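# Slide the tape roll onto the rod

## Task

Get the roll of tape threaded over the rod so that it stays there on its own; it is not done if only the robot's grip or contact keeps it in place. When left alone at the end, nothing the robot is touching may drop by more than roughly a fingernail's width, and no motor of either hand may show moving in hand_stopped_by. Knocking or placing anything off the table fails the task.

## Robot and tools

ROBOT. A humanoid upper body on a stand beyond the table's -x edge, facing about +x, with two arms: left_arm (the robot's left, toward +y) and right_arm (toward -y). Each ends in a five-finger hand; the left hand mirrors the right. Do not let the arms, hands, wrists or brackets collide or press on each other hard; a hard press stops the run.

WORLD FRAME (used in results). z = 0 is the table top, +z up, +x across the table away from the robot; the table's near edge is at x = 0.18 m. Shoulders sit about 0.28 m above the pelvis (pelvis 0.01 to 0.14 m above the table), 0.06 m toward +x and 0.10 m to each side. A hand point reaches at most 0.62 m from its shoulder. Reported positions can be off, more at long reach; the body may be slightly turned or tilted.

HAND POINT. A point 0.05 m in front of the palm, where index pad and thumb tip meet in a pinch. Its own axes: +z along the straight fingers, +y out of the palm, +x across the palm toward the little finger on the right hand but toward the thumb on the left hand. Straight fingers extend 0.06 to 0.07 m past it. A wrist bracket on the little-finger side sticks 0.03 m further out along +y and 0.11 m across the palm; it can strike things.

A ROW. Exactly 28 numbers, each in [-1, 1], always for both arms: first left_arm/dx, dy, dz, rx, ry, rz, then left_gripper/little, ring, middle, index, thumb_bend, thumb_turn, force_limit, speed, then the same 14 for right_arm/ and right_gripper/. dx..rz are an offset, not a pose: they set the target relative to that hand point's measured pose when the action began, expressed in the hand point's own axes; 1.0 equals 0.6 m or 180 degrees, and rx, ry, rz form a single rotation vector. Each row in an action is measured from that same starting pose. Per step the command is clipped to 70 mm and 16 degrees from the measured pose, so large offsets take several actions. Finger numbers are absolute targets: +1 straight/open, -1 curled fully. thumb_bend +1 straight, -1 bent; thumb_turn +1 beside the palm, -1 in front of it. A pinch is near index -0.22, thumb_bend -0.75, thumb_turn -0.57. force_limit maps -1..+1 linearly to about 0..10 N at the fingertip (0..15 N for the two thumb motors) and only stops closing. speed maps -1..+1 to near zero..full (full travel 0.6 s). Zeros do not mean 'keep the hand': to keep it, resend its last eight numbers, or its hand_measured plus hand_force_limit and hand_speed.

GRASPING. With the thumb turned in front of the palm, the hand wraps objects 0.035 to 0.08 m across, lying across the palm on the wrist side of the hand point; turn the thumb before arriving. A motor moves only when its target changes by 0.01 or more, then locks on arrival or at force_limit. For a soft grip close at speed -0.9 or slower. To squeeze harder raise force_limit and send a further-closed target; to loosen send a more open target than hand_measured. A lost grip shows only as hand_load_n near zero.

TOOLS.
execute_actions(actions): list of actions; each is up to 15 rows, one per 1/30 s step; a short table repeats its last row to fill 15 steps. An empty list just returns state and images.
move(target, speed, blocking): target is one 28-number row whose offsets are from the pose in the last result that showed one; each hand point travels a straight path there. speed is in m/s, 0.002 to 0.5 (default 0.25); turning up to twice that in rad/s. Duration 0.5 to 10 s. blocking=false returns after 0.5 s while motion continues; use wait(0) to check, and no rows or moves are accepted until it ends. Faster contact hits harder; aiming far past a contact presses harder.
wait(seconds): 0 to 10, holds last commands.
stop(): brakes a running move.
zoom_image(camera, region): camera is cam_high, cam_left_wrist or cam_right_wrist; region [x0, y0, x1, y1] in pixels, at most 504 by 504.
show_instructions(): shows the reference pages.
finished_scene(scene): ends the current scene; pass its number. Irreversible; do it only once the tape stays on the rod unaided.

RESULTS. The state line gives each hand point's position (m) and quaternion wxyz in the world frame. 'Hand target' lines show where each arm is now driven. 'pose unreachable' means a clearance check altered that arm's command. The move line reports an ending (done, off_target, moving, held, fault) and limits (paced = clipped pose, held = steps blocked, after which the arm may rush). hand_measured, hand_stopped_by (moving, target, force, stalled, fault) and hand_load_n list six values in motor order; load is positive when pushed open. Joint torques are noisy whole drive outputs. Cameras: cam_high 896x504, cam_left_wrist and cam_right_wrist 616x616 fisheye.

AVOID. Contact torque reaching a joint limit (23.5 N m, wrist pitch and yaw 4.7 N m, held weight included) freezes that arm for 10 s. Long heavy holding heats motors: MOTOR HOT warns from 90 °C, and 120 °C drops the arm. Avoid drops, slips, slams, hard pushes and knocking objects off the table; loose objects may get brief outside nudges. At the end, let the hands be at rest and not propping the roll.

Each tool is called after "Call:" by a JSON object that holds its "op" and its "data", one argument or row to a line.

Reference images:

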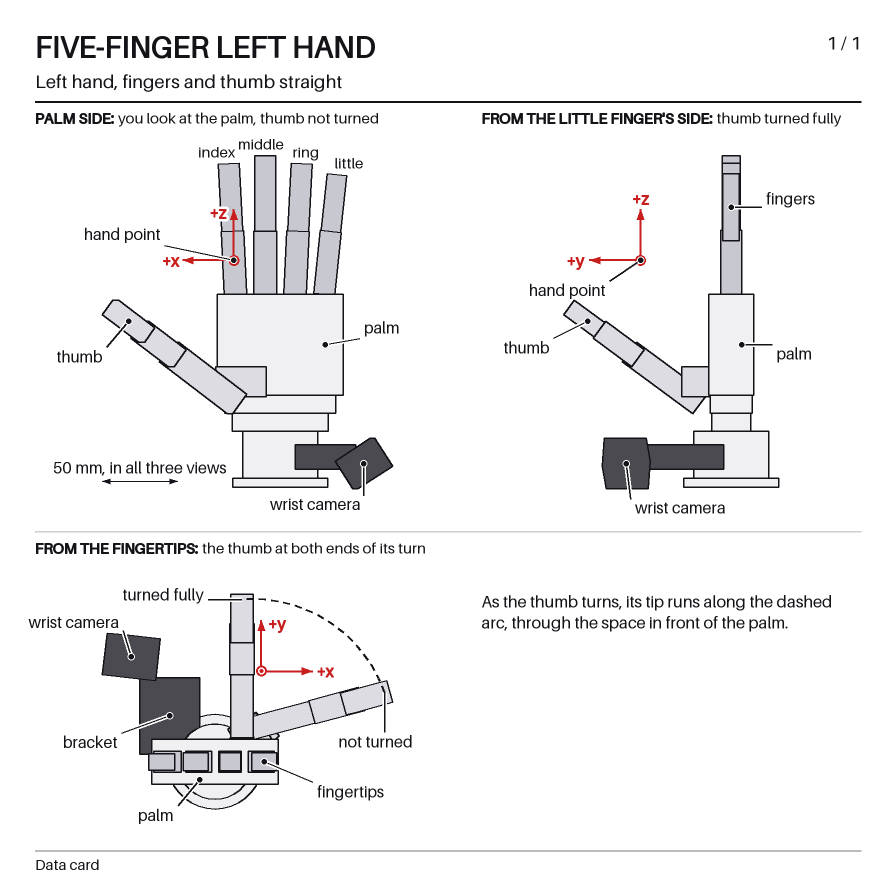

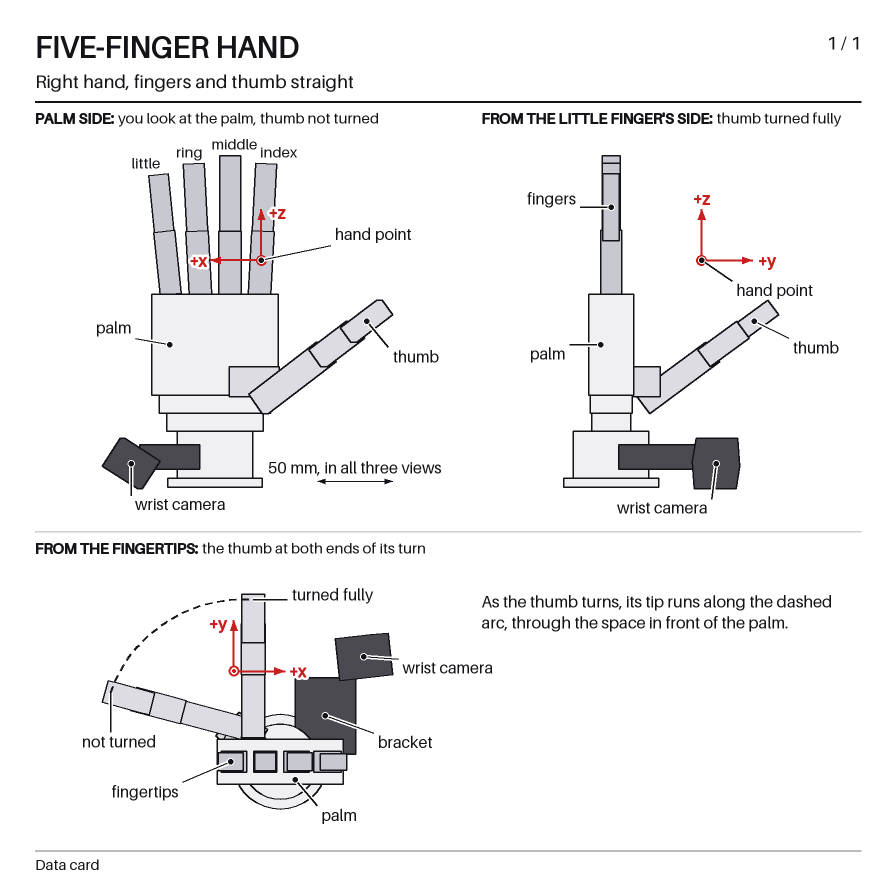

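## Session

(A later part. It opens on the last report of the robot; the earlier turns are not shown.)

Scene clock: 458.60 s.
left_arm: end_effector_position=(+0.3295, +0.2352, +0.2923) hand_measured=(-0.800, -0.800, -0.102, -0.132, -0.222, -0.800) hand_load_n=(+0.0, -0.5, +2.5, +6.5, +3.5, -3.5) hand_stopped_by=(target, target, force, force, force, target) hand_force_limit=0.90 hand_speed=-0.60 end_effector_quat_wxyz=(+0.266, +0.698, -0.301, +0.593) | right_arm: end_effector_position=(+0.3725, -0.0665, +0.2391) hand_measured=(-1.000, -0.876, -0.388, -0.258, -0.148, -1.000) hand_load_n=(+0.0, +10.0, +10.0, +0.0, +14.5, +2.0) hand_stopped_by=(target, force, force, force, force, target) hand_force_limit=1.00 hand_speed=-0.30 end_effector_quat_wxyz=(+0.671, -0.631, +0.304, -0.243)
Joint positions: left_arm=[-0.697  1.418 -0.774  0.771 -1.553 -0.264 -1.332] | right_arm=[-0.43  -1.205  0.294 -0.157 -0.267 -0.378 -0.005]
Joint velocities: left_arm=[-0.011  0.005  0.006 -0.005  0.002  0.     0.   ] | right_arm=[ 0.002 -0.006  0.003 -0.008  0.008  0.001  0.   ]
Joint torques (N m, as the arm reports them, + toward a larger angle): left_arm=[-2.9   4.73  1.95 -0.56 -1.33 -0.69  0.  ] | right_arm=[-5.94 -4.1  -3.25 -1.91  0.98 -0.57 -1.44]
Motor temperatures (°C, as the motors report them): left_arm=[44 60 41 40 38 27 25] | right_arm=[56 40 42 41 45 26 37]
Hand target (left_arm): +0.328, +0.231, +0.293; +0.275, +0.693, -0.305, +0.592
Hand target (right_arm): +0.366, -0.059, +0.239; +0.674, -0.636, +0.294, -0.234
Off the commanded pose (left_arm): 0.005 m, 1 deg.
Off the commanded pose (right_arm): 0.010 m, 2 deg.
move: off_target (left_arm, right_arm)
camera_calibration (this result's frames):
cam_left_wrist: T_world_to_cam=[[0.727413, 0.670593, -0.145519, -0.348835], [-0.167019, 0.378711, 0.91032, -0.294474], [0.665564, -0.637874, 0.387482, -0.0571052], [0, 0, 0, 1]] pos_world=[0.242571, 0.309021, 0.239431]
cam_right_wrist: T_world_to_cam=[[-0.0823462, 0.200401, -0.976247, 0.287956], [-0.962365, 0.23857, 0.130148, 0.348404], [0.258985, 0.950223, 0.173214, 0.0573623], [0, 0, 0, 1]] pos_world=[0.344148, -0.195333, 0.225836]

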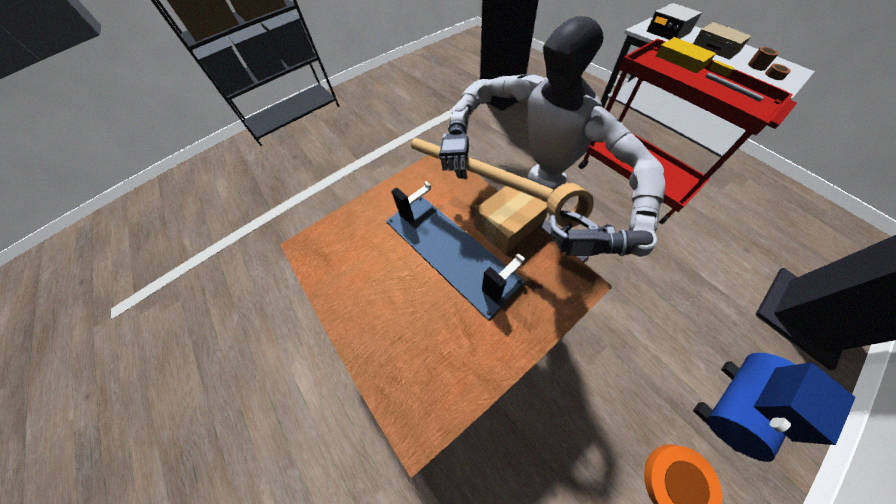

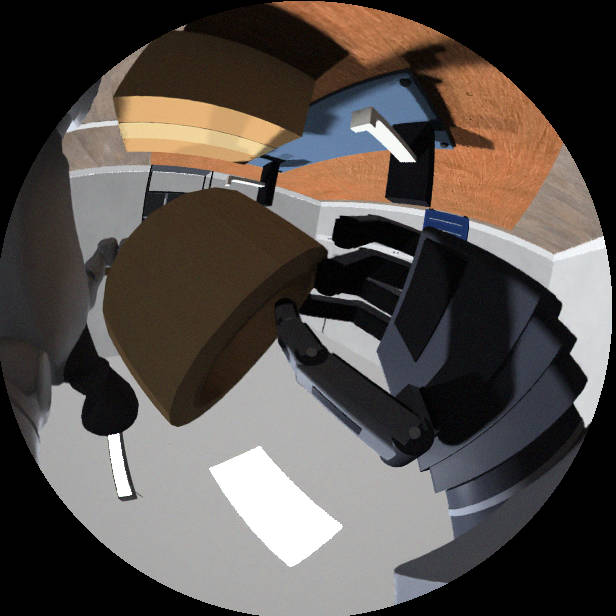

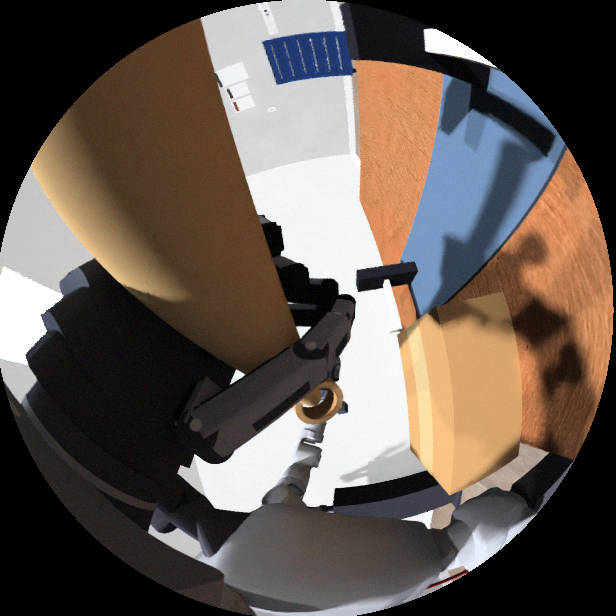

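Call:
{"op": "move", "data": {
  "target": [0,0.008,0,0,0,0,-0.8,-0.8,-0.5,-0.6,-1,-0.8,0.9,-0.6, -0.015,0.022,0.0,0,0,0,-1,-1,-1,-1,-1,-1,1,-0.3],
  "speed": 0.008
}}

Call:
{"op": "zoom_image", "data": {
  "camera": "cam_high",
  "region": [480, 150, 620, 250]
}}

Call:
{"op": "zoom_image", "data": {
  "camera": "cam_right_wrist",
  "region": [240, 340, 420, 520]
}}

Scene clock: 465.00 s.
left_arm: end_effector_position=(+0.3263, +0.2364, +0.2896) hand_measured=(-0.800, -0.800, -0.102, -0.132, -0.222, -0.800) hand_load_n=(+0.0, -0.5, +2.0, +6.0, +5.0, -3.5) hand_stopped_by=(target, target, force, force, force, target) hand_force_limit=0.90 hand_speed=-0.60 end_effector_quat_wxyz=(+0.259, +0.705, -0.298, +0.589) | right_arm: end_effector_position=(+0.3711, -0.0662, +0.2275) hand_measured=(-1.000, -0.876, -0.388, -0.258, -0.148, -1.000) hand_load_n=(+0.0, +10.0, +10.0, +0.0, +14.5, +2.0) hand_stopped_by=(target, force, force, force, force, target) hand_force_limit=1.00 hand_speed=-0.30 end_effector_quat_wxyz=(+0.667, -0.628, +0.313, -0.252)
Joint positions: left_arm=[-0.642  1.453 -0.759  0.717 -1.564 -0.275 -1.298] | right_arm=[-0.389 -1.195  0.315 -0.194 -0.307 -0.32  -0.05 ]
Joint velocities: left_arm=[ 0.005  0.008 -0.009 -0.006  0.018  0.     0.001] | right_arm=[-0.006 -0.008  0.002  0.005  0.002  0.003 -0.01 ]
Joint torques (N m, as the arm reports them, + toward a larger angle): left_arm=[-2.74  5.07  2.33 -0.65 -1.64 -0.9   0.07] | right_arm=[-5.21 -3.3  -3.02 -2.43  0.32 -0.52 -1.49]
Motor temperatures (°C, as the motors report them): left_arm=[44 60 41 40 38 27 25] | right_arm=[55 40 42 41 45 26 37]
Hand target (left_arm): +0.326, +0.232, +0.293; +0.266, +0.698, -0.301, +0.593
Hand target (right_arm): +0.366, -0.059, +0.227; +0.671, -0.631, +0.304, -0.244
Off the commanded pose (left_arm): 0.005 m, 1 deg.
Off the commanded pose (right_arm): 0.009 m, 2 deg.
move: off_target (left_arm, right_arm)
camera_calibration (this result's frames):
cam_left_wrist: T_world_to_cam=[[0.715365, 0.683464, -0.145364, -0.346853], [-0.162103, 0.364684, 0.916912, -0.293234], [0.679688, -0.632363, 0.371674, -0.0544864], [0, 0, 0, 1]] pos_world=[0.237626, 0.309544, 0.238701]
cam_right_wrist: T_world_to_cam=[[-0.0785813, 0.202082, -0.976211, 0.275162], [-0.955179, 0.265087, 0.131763, 0.347144], [0.285408, 0.942811, 0.172193, 0.0493465], [0, 0, 0, 1]] pos_world=[0.339123, -0.194153, 0.214379]

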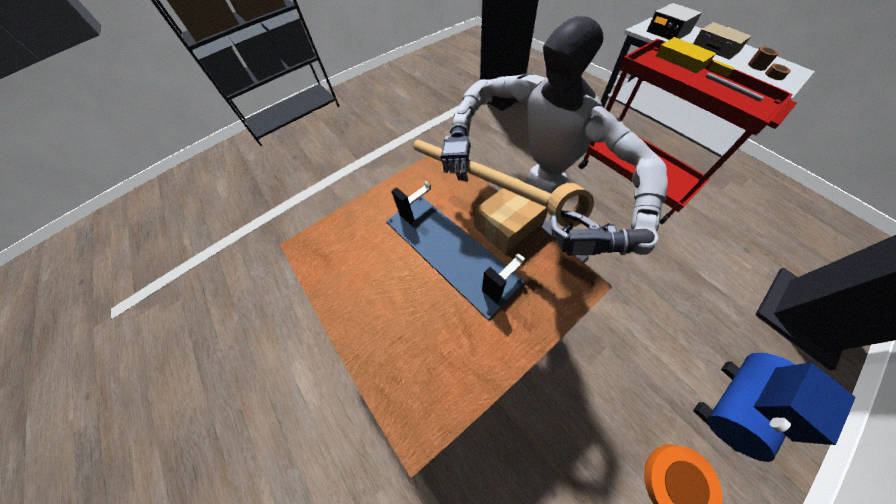

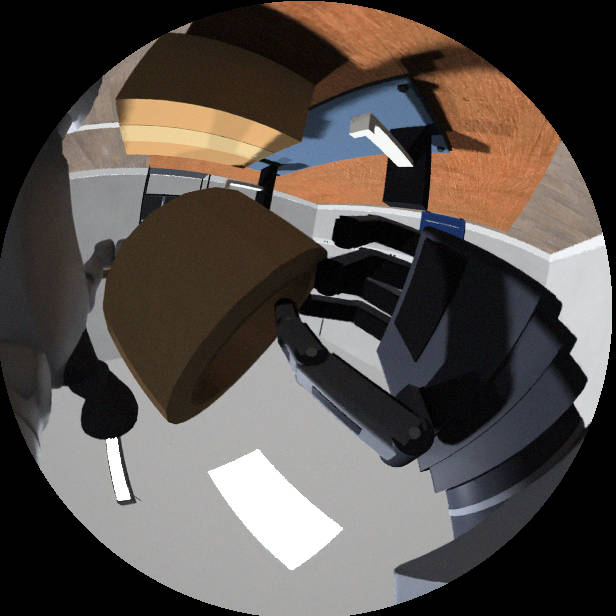

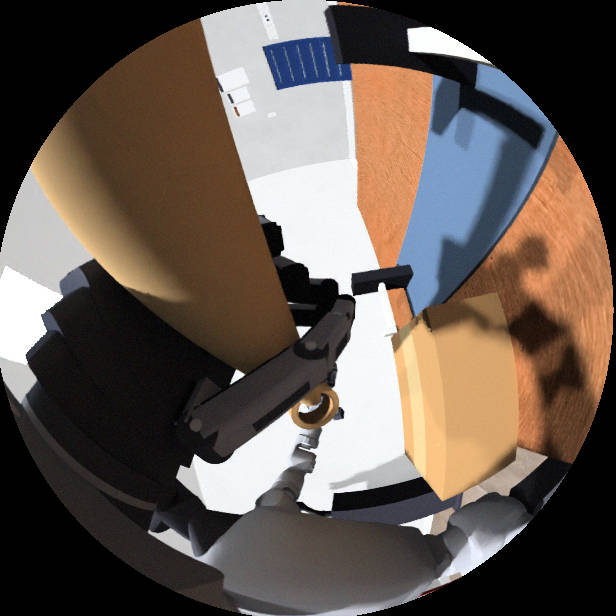

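Region (480, 150, 620, 250) of cam_high's 896x504 image, scaled by 3.600, with more detail than that image has; it fills the top 360 rows of this view, and the rest is white.

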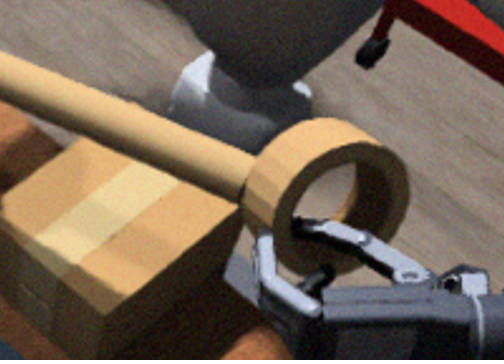

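Region (240, 340, 420, 520) of cam_right_wrist's 616x616 image, scaled by 2.800, with more detail than that image has.

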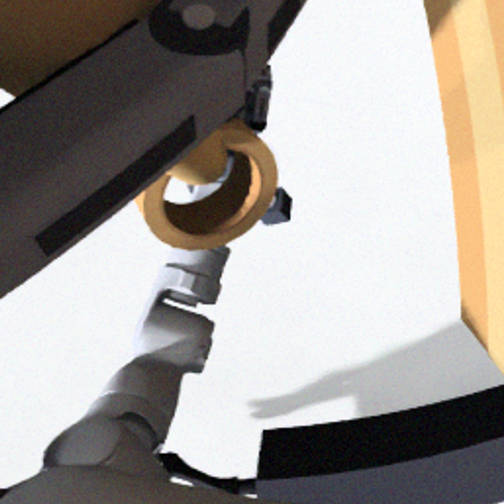

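Call:
{"op": "move", "data": {
  "target": [0,0.008,0,0,0,0,-0.8,-0.8,-0.5,-0.6,-1,-0.8,0.9,-0.6, -0.012,0.0,-0.03,0,0,0,-1,-1,-1,-1,-1,-1,1,-0.3],
  "speed": 0.008
}}

Call:
{"op": "zoom_image", "data": {
  "camera": "cam_high",
  "region": [480, 150, 620, 250]
}}

Call:
{"op": "zoom_image", "data": {
  "camera": "cam_right_wrist",
  "region": [240, 340, 420, 520]
}}

Scene clock: 472.40 s.
left_arm: end_effector_position=(+0.3224, +0.2332, +0.2885) hand_measured=(-0.800, -0.800, -0.102, -0.132, -0.222, -0.800) hand_load_n=(+0.0, +0.0, +2.0, +5.0, +6.5, -3.0) hand_stopped_by=(target, target, force, force, force, target) hand_force_limit=0.90 hand_speed=-0.60 end_effector_quat_wxyz=(+0.260, +0.707, -0.299, +0.586) | right_arm: end_effector_position=(+0.3541, -0.0746, +0.2269) hand_measured=(-1.000, -0.876, -0.388, -0.258, -0.148, -1.000) hand_load_n=(+0.0, +10.0, +10.5, +0.0, +14.5, +2.5) hand_stopped_by=(target, force, force, force, force, target) hand_force_limit=1.00 hand_speed=-0.30 end_effector_quat_wxyz=(+0.664, -0.629, +0.313, -0.255)
Joint positions: left_arm=[-0.595  1.481 -0.747  0.656 -1.578 -0.291 -1.269] | right_arm=[-0.242 -1.253  0.225 -0.274 -0.3   -0.322 -0.092]
Joint velocities: left_arm=[ 0.003 -0.002  0.008 -0.005 -0.003  0.     0.   ] | right_arm=[ 0.     0.002 -0.038  0.    -0.009  0.     0.   ]
Joint torques (N m, as the arm reports them, + toward a larger angle): left_arm=[-2.41  5.57  2.29 -0.09 -1.59 -0.89  0.17] | right_arm=[-4.32 -4.08 -4.03 -0.86  1.2  -0.24 -1.71]
Motor temperatures (°C, as the motors report them): left_arm=[44 60 41 40 38 27 25] | right_arm=[53 40 42 42 45 26 37]
Hand target (left_arm): +0.323, +0.233, +0.290; +0.259, +0.705, -0.298, +0.589
Hand target (right_arm): +0.353, -0.074, +0.228; +0.666, -0.628, +0.313, -0.254
Off the commanded pose (left_arm): 0.001 m, 0 deg.
Off the commanded pose (right_arm): 0.002 m, 0 deg.
move: done
camera_calibration (this result's frames):
cam_left_wrist: T_world_to_cam=[[0.715867, 0.682324, -0.148215, -0.341104], [-0.156536, 0.363699, 0.91827, -0.293546], [0.680463, -0.634159, 0.367169, -0.0520116], [0, 0, 0, 1]] pos_world=[0.233627, 0.306522, 0.238095]
cam_right_wrist: T_world_to_cam=[[-0.076775, 0.19637, -0.977519, 0.274104], [-0.954163, 0.269977, 0.129175, 0.3338], [0.289274, 0.94263, 0.166642, 0.0620828], [0, 0, 0, 1]] pos_world=[0.321585, -0.202465, 0.214477]

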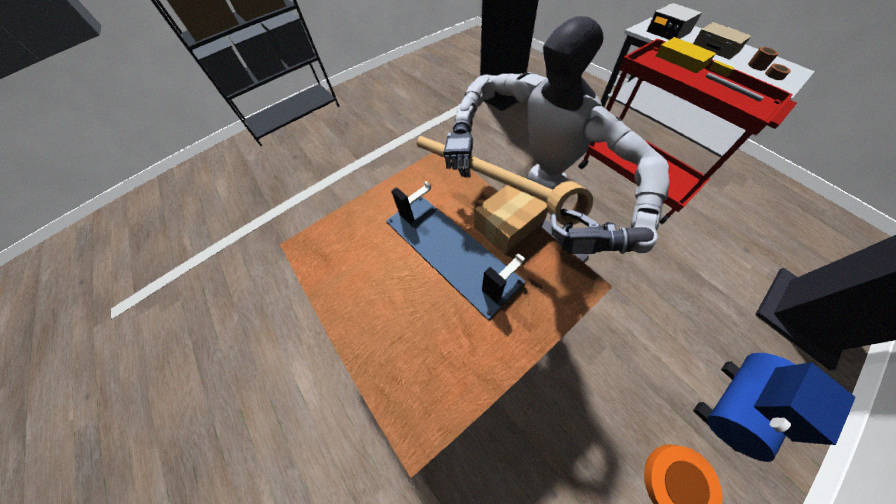

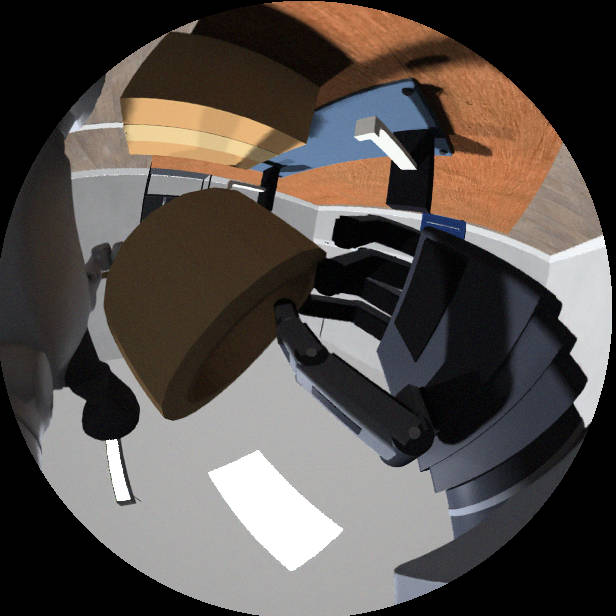

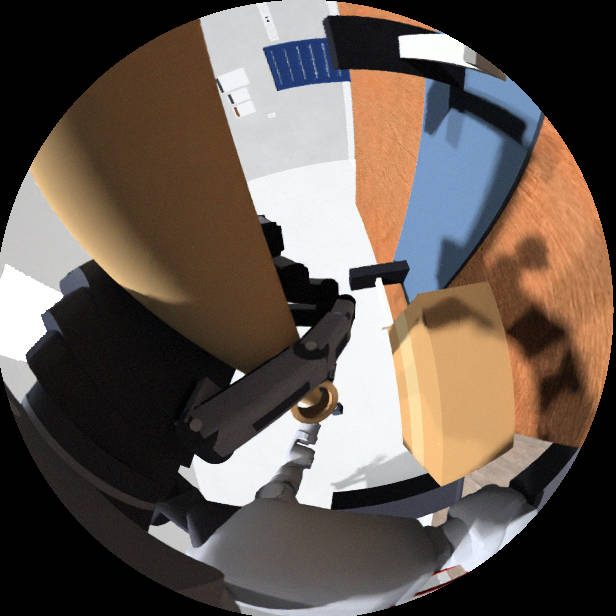

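Region (480, 150, 620, 250) of cam_high's 896x504 image, scaled by 3.600, with more detail than that image has; it fills the top 360 rows of this view, and the rest is white.

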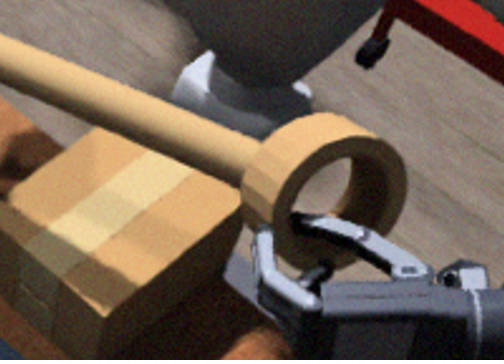

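Region (240, 340, 420, 520) of cam_right_wrist's 616x616 image, scaled by 2.800, with more detail than that image has.

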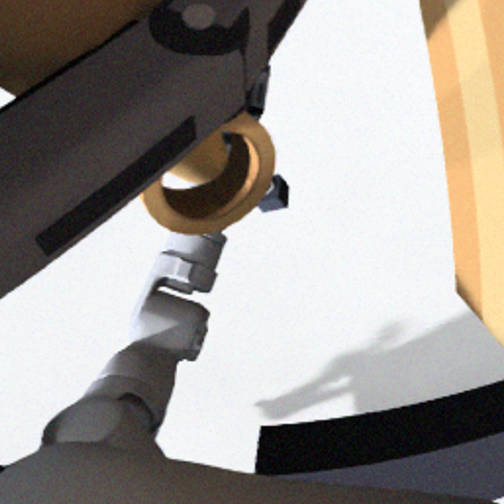

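Centered now; advance.

Call:
{"op": "move", "data": {
  "target": [0,0,0,0,0,0,-0.8,-0.8,-0.5,-0.6,-1,-0.8,0.9,-0.6, -0.05,0.003,0.012,0,0,0,-1,-1,-1,-1,-1,-1,1,-0.3],
  "speed": 0.008
}}

Call:
{"op": "zoom_image", "data": {
  "camera": "cam_high",
  "region": [480, 150, 620, 250]
}}

Call:
{"op": "zoom_image", "data": {
  "camera": "cam_right_wrist",
  "region": [240, 340, 420, 520]
}}

Scene clock: 482.77 s.
left_arm: end_effector_position=(+0.3230, +0.2343, +0.2886) hand_measured=(-0.800, -0.800, -0.102, -0.132, -0.222, -0.800) hand_load_n=(+0.0, -0.5, +2.5, +4.5, +6.5, -3.0) hand_stopped_by=(target, target, force, force, force, target) hand_force_limit=0.90 hand_speed=-0.60 end_effector_quat_wxyz=(+0.257, +0.708, -0.298, +0.587) | right_arm: end_effector_position=(+0.3393, -0.0485, +0.2297) hand_measured=(-1.000, -0.876, -0.388, -0.258, -0.148, -1.000) hand_load_n=(+0.0, +10.0, +10.5, +0.0, +14.5, +2.5) hand_stopped_by=(target, force, force, force, force, target) hand_force_limit=1.00 hand_speed=-0.30 end_effector_quat_wxyz=(+0.665, -0.627, +0.314, -0.255)
Joint positions: left_arm=[-0.595  1.483 -0.747  0.659 -1.578 -0.291 -1.267] | right_arm=[-0.22  -1.251  0.27  -0.489 -0.324 -0.11  -0.086]
Joint velocities: left_arm=[ 0.     0.002 -0.011 -0.002  0.006  0.     0.   ] | right_arm=[ 0.003  0.    -0.005 -0.003 -0.003  0.007  0.   ]
Joint torques (N m, as the arm reports them, + toward a larger angle): left_arm=[-2.55  5.28  2.07 -0.04 -1.31 -0.76  0.04] | right_arm=[-4.34 -3.06 -3.73 -1.35  0.51 -0.03 -1.62]
Motor temperatures (°C, as the motors report them): left_arm=[44 61 41 40 38 27 25] | right_arm=[52 40 42 41 45 26 38]
Hand target (left_arm): +0.322, +0.233, +0.288; +0.260, +0.707, -0.299, +0.586
Hand target (right_arm): +0.339, -0.048, +0.229; +0.665, -0.628, +0.314, -0.255
Off the commanded pose (left_arm): 0.001 m, 0 deg.
Off the commanded pose (right_arm): 0.002 m, 0 deg.
move: done
camera_calibration (this result's frames):
cam_left_wrist: T_world_to_cam=[[0.712255, 0.686629, -0.145721, -0.342852], [-0.159048, 0.360077, 0.919265, -0.292619], [0.683664, -0.631574, 0.365673, -0.0529394], [0, 0, 0, 1]] pos_world=[0.23385, 0.307342, 0.238392]
cam_right_wrist: T_world_to_cam=[[-0.0753786, 0.200592, -0.976771, 0.270214], [-0.95372, 0.271456, 0.129347, 0.312175], [0.291096, 0.941315, 0.170847, 0.0396995], [0, 0, 0, 1]] pos_world=[0.306539, -0.176314, 0.216776]

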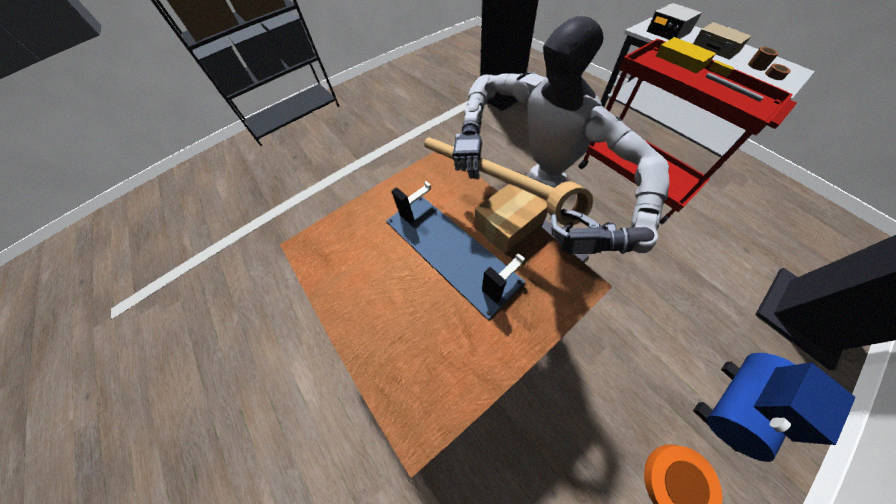

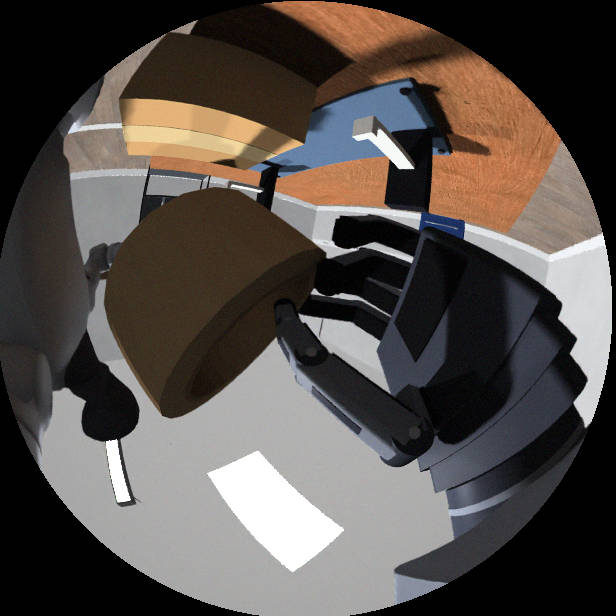

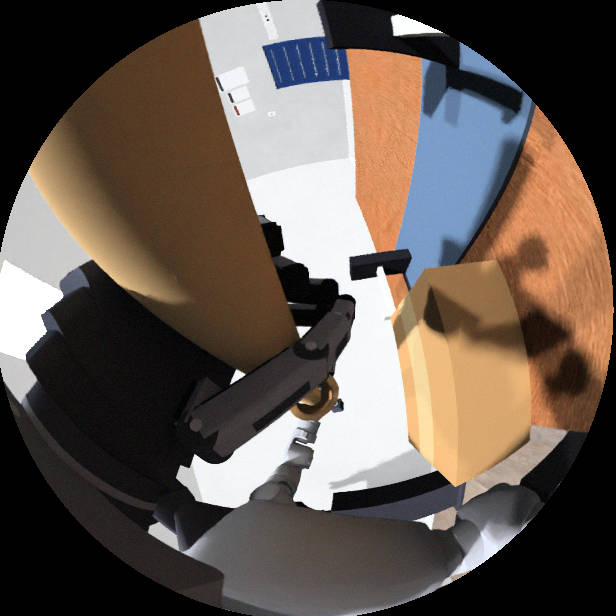

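Region (480, 150, 620, 250) of cam_high's 896x504 image, scaled by 3.600, with more detail than that image has; it fills the top 360 rows of this view, and the rest is white.

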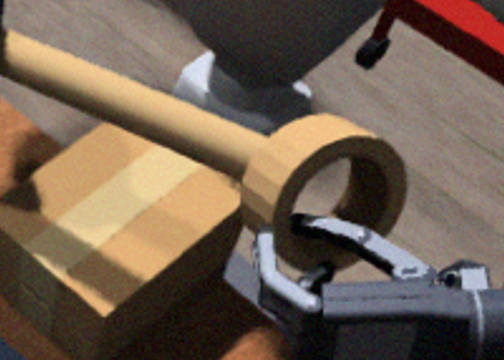

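Region (240, 340, 420, 520) of cam_right_wrist's 616x616 image, scaled by 2.800, with more detail than that image has.

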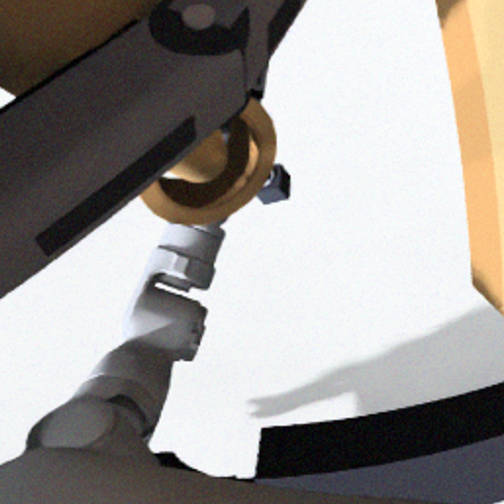

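In ~3 cm. Advance another 2.5 cm.

Call:
{"op": "move", "data": {
  "target": [0,0,0,0,0,0,-0.8,-0.8,-0.5,-0.6,-1,-0.8,0.9,-0.6, -0.045,0.003,0.008,0,0,0,-1,-1,-1,-1,-1,-1,1,-0.3],
  "speed": 0.008
}}

Call:
{"op": "zoom_image", "data": {
  "camera": "cam_high",
  "region": [480, 150, 620, 250]
}}

Scene clock: 490.37 s.
left_arm: end_effector_position=(+0.3230, +0.2343, +0.2886) hand_measured=(-0.800, -0.800, -0.102, -0.132, -0.222, -0.800) hand_load_n=(+0.0, -0.5, +2.5, +4.5, +6.5, -3.0) hand_stopped_by=(target, target, force, force, force, target) hand_force_limit=0.90 hand_speed=-0.60 end_effector_quat_wxyz=(+0.257, +0.708, -0.298, +0.587) | right_arm: end_effector_position=(+0.3247, -0.0265, +0.2313) hand_measured=(-1.000, -0.876, -0.388, -0.258, -0.148, -1.000) hand_load_n=(+0.0, +10.0, +10.5, +0.0, +14.5, +2.5) hand_stopped_by=(target, force, force, force, force, target) hand_force_limit=1.00 hand_speed=-0.30 end_effector_quat_wxyz=(+0.666, -0.626, +0.316, -0.255)
Joint positions: left_arm=[-0.595  1.483 -0.747  0.659 -1.578 -0.291 -1.267] | right_arm=[-0.229 -1.231  0.342 -0.663 -0.37   0.082 -0.067]
Joint velocities: left_arm=[ 0.005  0.     0.005  0.003 -0.006  0.     0.   ] | right_arm=[-0.006  0.005  0.006  0.006  0.003  0.007  0.   ]
Joint torques (N m, as the arm reports them, + toward a larger angle): left_arm=[-2.55  5.41  2.09  0.09 -1.3  -0.76  0.11] | right_arm=[-3.98 -3.01 -3.01 -1.49  0.5  -0.1  -1.6 ]
Motor temperatures (°C, as the motors report them): left_arm=[44 62 41 40 38 27 25] | right_arm=[51 39 42 41 45 26 38]
Hand target (left_arm): +0.323, +0.234, +0.289; +0.257, +0.708, -0.298, +0.587
Hand target (right_arm): +0.324, -0.026, +0.231; +0.666, -0.626, +0.315, -0.255
Off the commanded pose (left_arm): 0.000 m, 0 deg.
Off the commanded pose (right_arm): 0.001 m, 0 deg.
move: done
camera_calibration (this result's frames):
cam_left_wrist: T_world_to_cam=[[0.712257, 0.686625, -0.145722, -0.342851], [-0.159046, 0.360078, 0.919265, -0.29262], [0.683662, -0.631577, 0.365673, -0.0529377], [0, 0, 0, 1]] pos_world=[0.23385, 0.307342, 0.238392]
cam_right_wrist: T_world_to_cam=[[-0.0768524, 0.204689, -0.975805, 0.266637], [-0.952746, 0.273402, 0.132386, 0.291043], [0.293885, 0.939869, 0.174005, 0.0212321], [0, 0, 0, 1]] pos_world=[0.291542, -0.154105, 0.217962]

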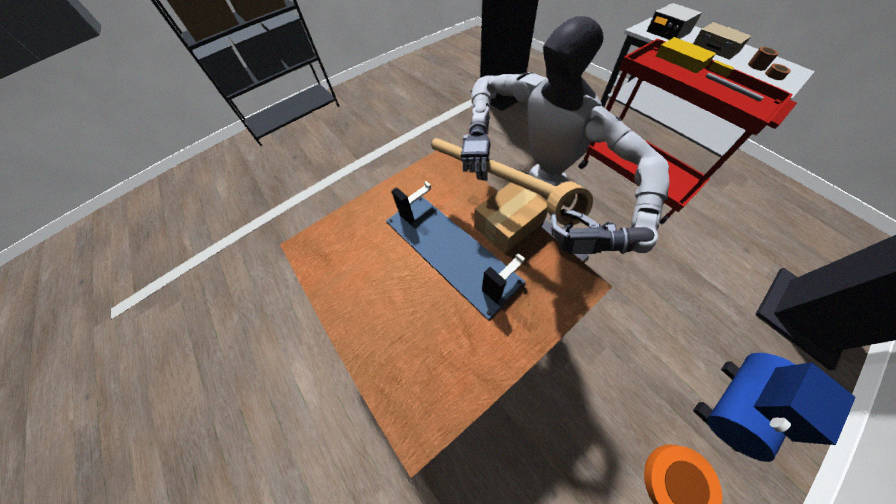

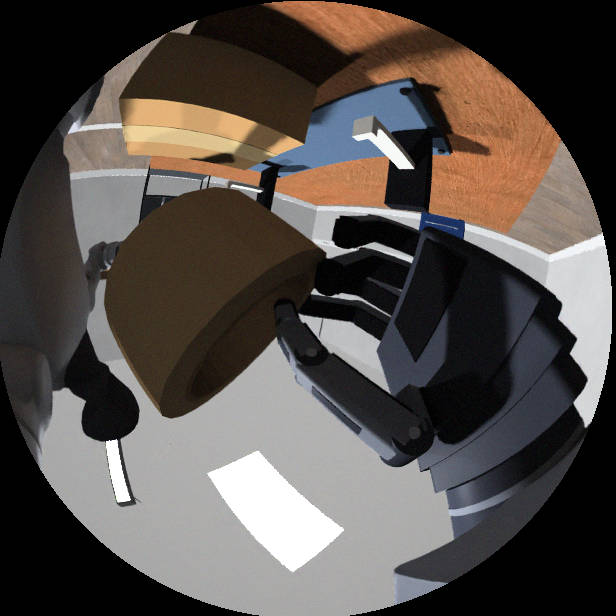

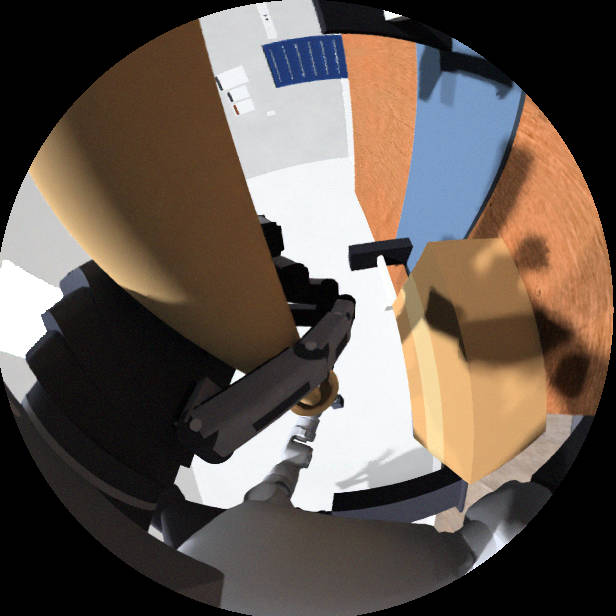

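Region (480, 150, 620, 250) of cam_high's 896x504 image, scaled by 3.600, with more detail than that image has; it fills the top 360 rows of this view, and the rest is white.

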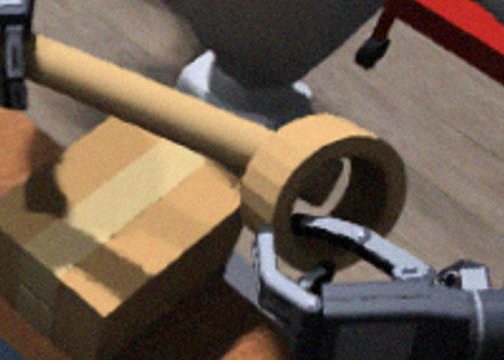

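Call:
{"op": "move", "data": {
  "target": [0,0,0,0,0,0,-0.8,-0.8,0.2,0.2,0.2,-0.8,0.9,-0.3, 0,0,0,0,0,0,-1,-1,-1,-1,-1,-1,1,-0.3],
  "speed": 0.01
}}

Call:
{"op": "move", "data": {
  "target": [0,0,-0.1,0,0,0,-0.8,-0.8,0.2,0.2,0.2,-0.8,0.9,-0.3, 0,0,0,0,0,0,-1,-1,-1,-1,-1,-1,1,-0.3],
  "speed": 0.02
}}

Call:
{"op": "zoom_image", "data": {
  "camera": "cam_high",
  "region": [440, 130, 660, 280]
}}

Scene clock: 496.80 s.
left_arm: end_effector_position=(+0.3237, +0.2346, +0.2900) hand_measured=(-0.800, -0.800, +0.200, +0.200, +0.200, -0.800) hand_load_n=(+0.0, +0.0, +0.0, +0.0, +0.0, +0.0) hand_stopped_by=(target, target, target, target, target, target) hand_force_limit=0.90 hand_speed=-0.30 end_effector_quat_wxyz=(+0.256, +0.707, -0.297, +0.589) | right_arm: end_effector_position=(+0.3244, -0.0300, +0.2237) hand_measured=(-1.000, -0.876, -0.388, -0.258, -0.148, -1.000) hand_load_n=(+0.0, +11.5, +10.5, +0.0, +14.5, +3.0) hand_stopped_by=(target, force, force, force, force, target) hand_force_limit=1.00 hand_speed=-0.30 end_effector_quat_wxyz=(+0.654, -0.636, +0.319, -0.256)
Joint positions: left_arm=[-0.597  1.483 -0.746  0.659 -1.581 -0.291 -1.266] | right_arm=[-0.22  -1.237  0.343 -0.657 -0.381  0.081 -0.049]
Joint velocities: left_arm=[-0.006 -0.011 -0.002 -0.002 -0.003  0.     0.   ] | right_arm=[ 0.011 -0.006 -0.009 -0.005 -0.003  0.     0.   ]
Joint torques (N m, as the arm reports them, + toward a larger angle): left_arm=[-2.23  5.23  1.61  0.09 -0.76 -0.79  0.12] | right_arm=[-4.17 -2.55 -3.7  -1.42  0.78 -0.38 -2.31]
Motor temperatures (°C, as the motors report them): left_arm=[44 62 41 40 38 27 25] | right_arm=[50 39 42 41 45 26 38]
Hand target (left_arm): +0.323, +0.234, +0.289; +0.257, +0.708, -0.298, +0.587
Hand target (right_arm): +0.325, -0.027, +0.231; +0.666, -0.626, +0.316, -0.255
Off the commanded pose (left_arm): 0.002 m, 0 deg.
Off the commanded pose (right_arm): 0.008 m, 2 deg.
move: off_target (right_arm)
camera_calibration (this result's frames):
cam_left_wrist: T_world_to_cam=[[0.711467, 0.687897, -0.143571, -0.34395], [-0.16408, 0.361278, 0.917909, -0.292168], [0.683296, -0.629504, 0.369907, -0.0553209], [0, 0, 0, 1]] pos_world=[0.23457, 0.307331, 0.239266]
cam_right_wrist: T_world_to_cam=[[-0.0908621, 0.177625, -0.979895, 0.264523], [-0.949431, 0.281498, 0.139064, 0.290477], [0.300539, 0.942978, 0.143066, 0.0308696], [0, 0, 0, 1]] pos_world=[0.290546, -0.157864, 0.214393]

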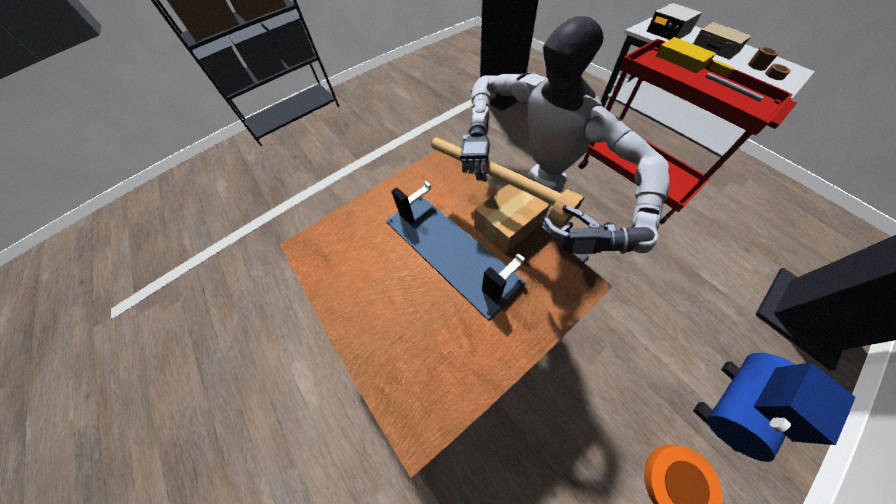

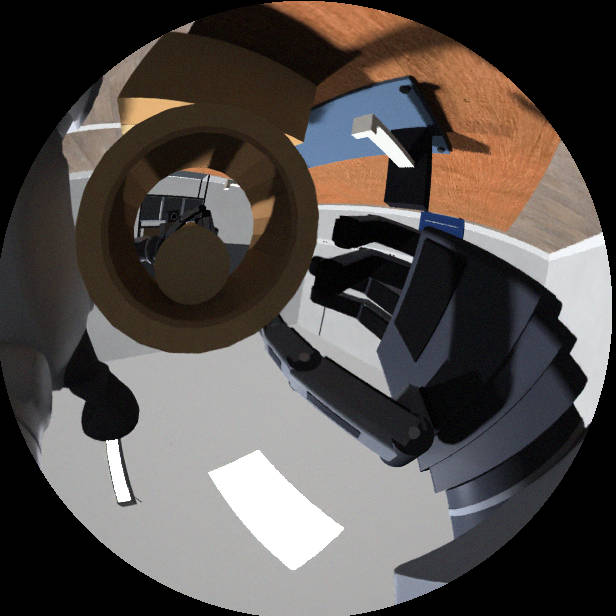

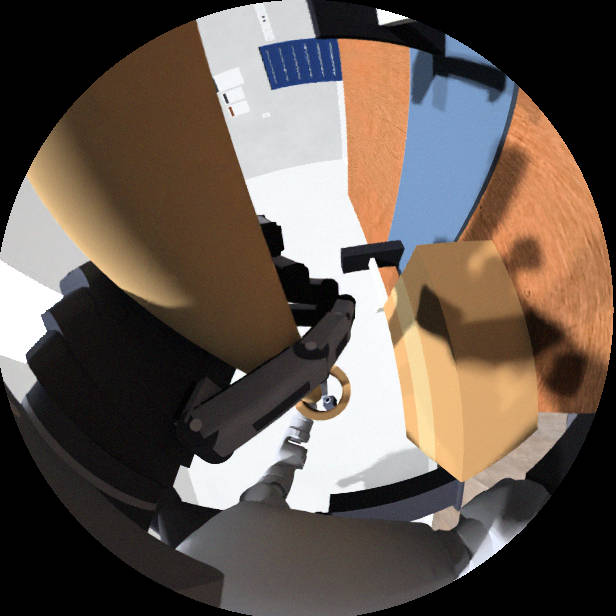

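Scene clock: 500.03 s.
left_arm: end_effector_position=(+0.2834, +0.2783, +0.2998) hand_measured=(-0.800, -0.800, +0.200, +0.200, +0.200, -0.800) hand_load_n=(+0.0, +0.0, +0.0, +0.0, +0.0, +0.0) hand_stopped_by=(target, target, target, target, target, target) hand_force_limit=0.90 hand_speed=-0.30 end_effector_quat_wxyz=(+0.252, +0.708, -0.300, +0.587) | right_arm: end_effector_position=(+0.3240, -0.0331, +0.2173) hand_measured=(-1.000, -0.876, -0.388, -0.258, -0.148, -1.000) hand_load_n=(+0.0, +11.5, +10.5, +0.0, +14.5, +3.0) hand_stopped_by=(target, force, force, force, force, target) hand_force_limit=1.00 hand_speed=-0.30 end_effector_quat_wxyz=(+0.644, -0.645, +0.322, -0.257)
Joint positions: left_arm=[-0.51   1.511 -0.702  0.91  -1.687 -0.305 -1.567] | right_arm=[-0.214 -1.241  0.344 -0.652 -0.389  0.081 -0.033]
Joint velocities: left_arm=[ 0.011 -0.018 -0.002  0.011 -0.003  0.002 -0.004] | right_arm=[ 0.008 -0.008  0.002  0.002  0.005  0.     0.   ]
Joint torques (N m, as the arm reports them, + toward a larger angle): left_arm=[-1.92  5.54  1.5   0.48 -1.17 -0.38  0.07] | right_arm=[-4.1  -2.79 -4.02 -1.54  0.45 -0.2  -2.19]
Motor temperatures (°C, as the motors report them): left_arm=[43 62 41 40 38 27 25] | right_arm=[50 38 42 41 45 26 39]
Hand target (left_arm): +0.284, +0.278, +0.301; +0.253, +0.707, -0.299, +0.589
Hand target (right_arm): +0.324, -0.030, +0.224; +0.654, -0.636, +0.319, -0.256
Off the commanded pose (left_arm): 0.001 m, 1 deg.
Off the commanded pose (right_arm): 0.007 m, 2 deg.
move: off_target (right_arm)
camera_calibration (this result's frames):
cam_left_wrist: T_world_to_cam=[[0.711261, 0.689712, -0.135666, -0.3468], [-0.16339, 0.349932, 0.922416, -0.32191], [0.683675, -0.633912, 0.361585, -0.000309328], [0, 0, 0, 1]] pos_world=[0.19428, 0.351643, 0.249998]
cam_right_wrist: T_world_to_cam=[[-0.103397, 0.155403, -0.982425, 0.262671], [-0.946466, 0.288295, 0.145216, 0.289793], [0.305795, 0.944847, 0.117275, 0.038705], [0, 0, 0, 1]] pos_world=[0.289603, -0.160936, 0.211432]

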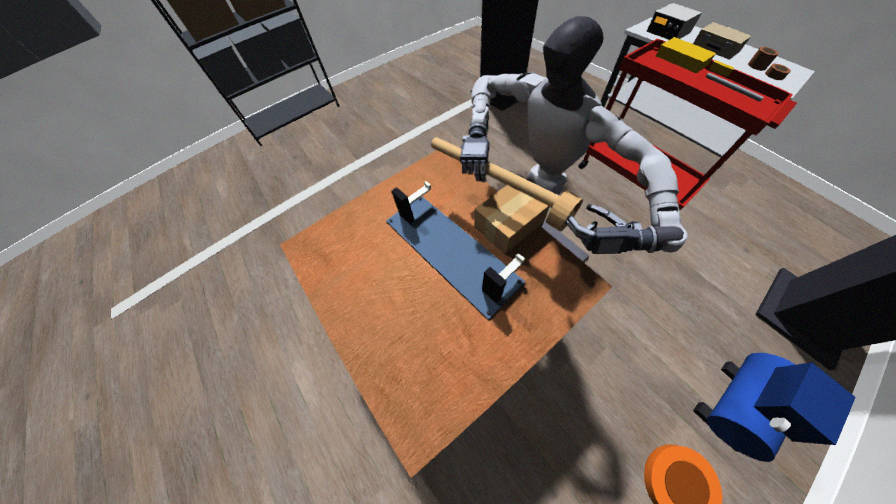

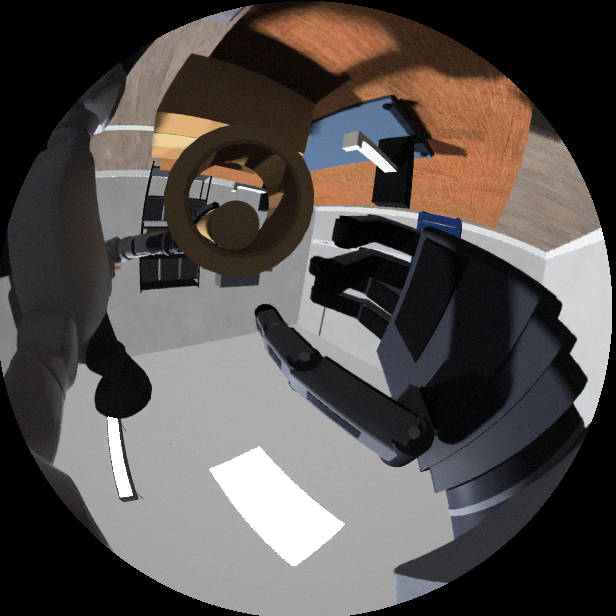

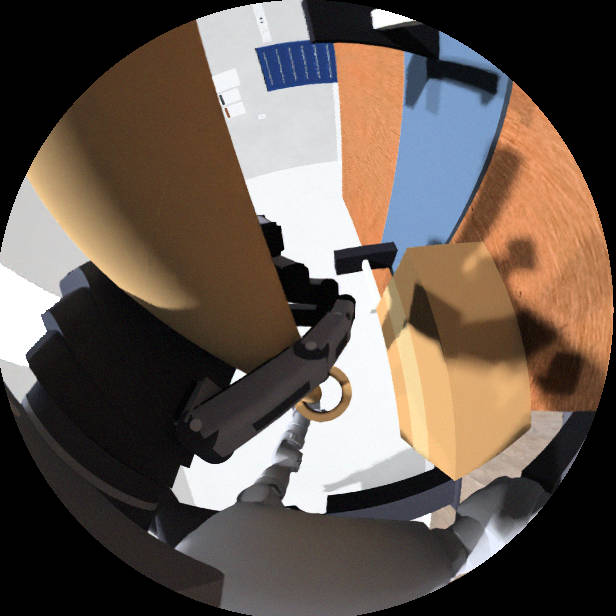

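Region (440, 130, 660, 280) of cam_high's 896x504 image, scaled by 2.291, with more detail than that image has; it fills the top 344 rows of this view, and the rest is white.

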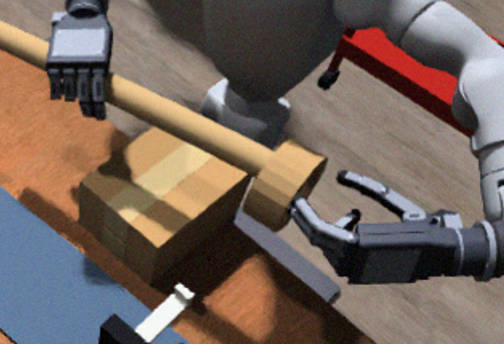

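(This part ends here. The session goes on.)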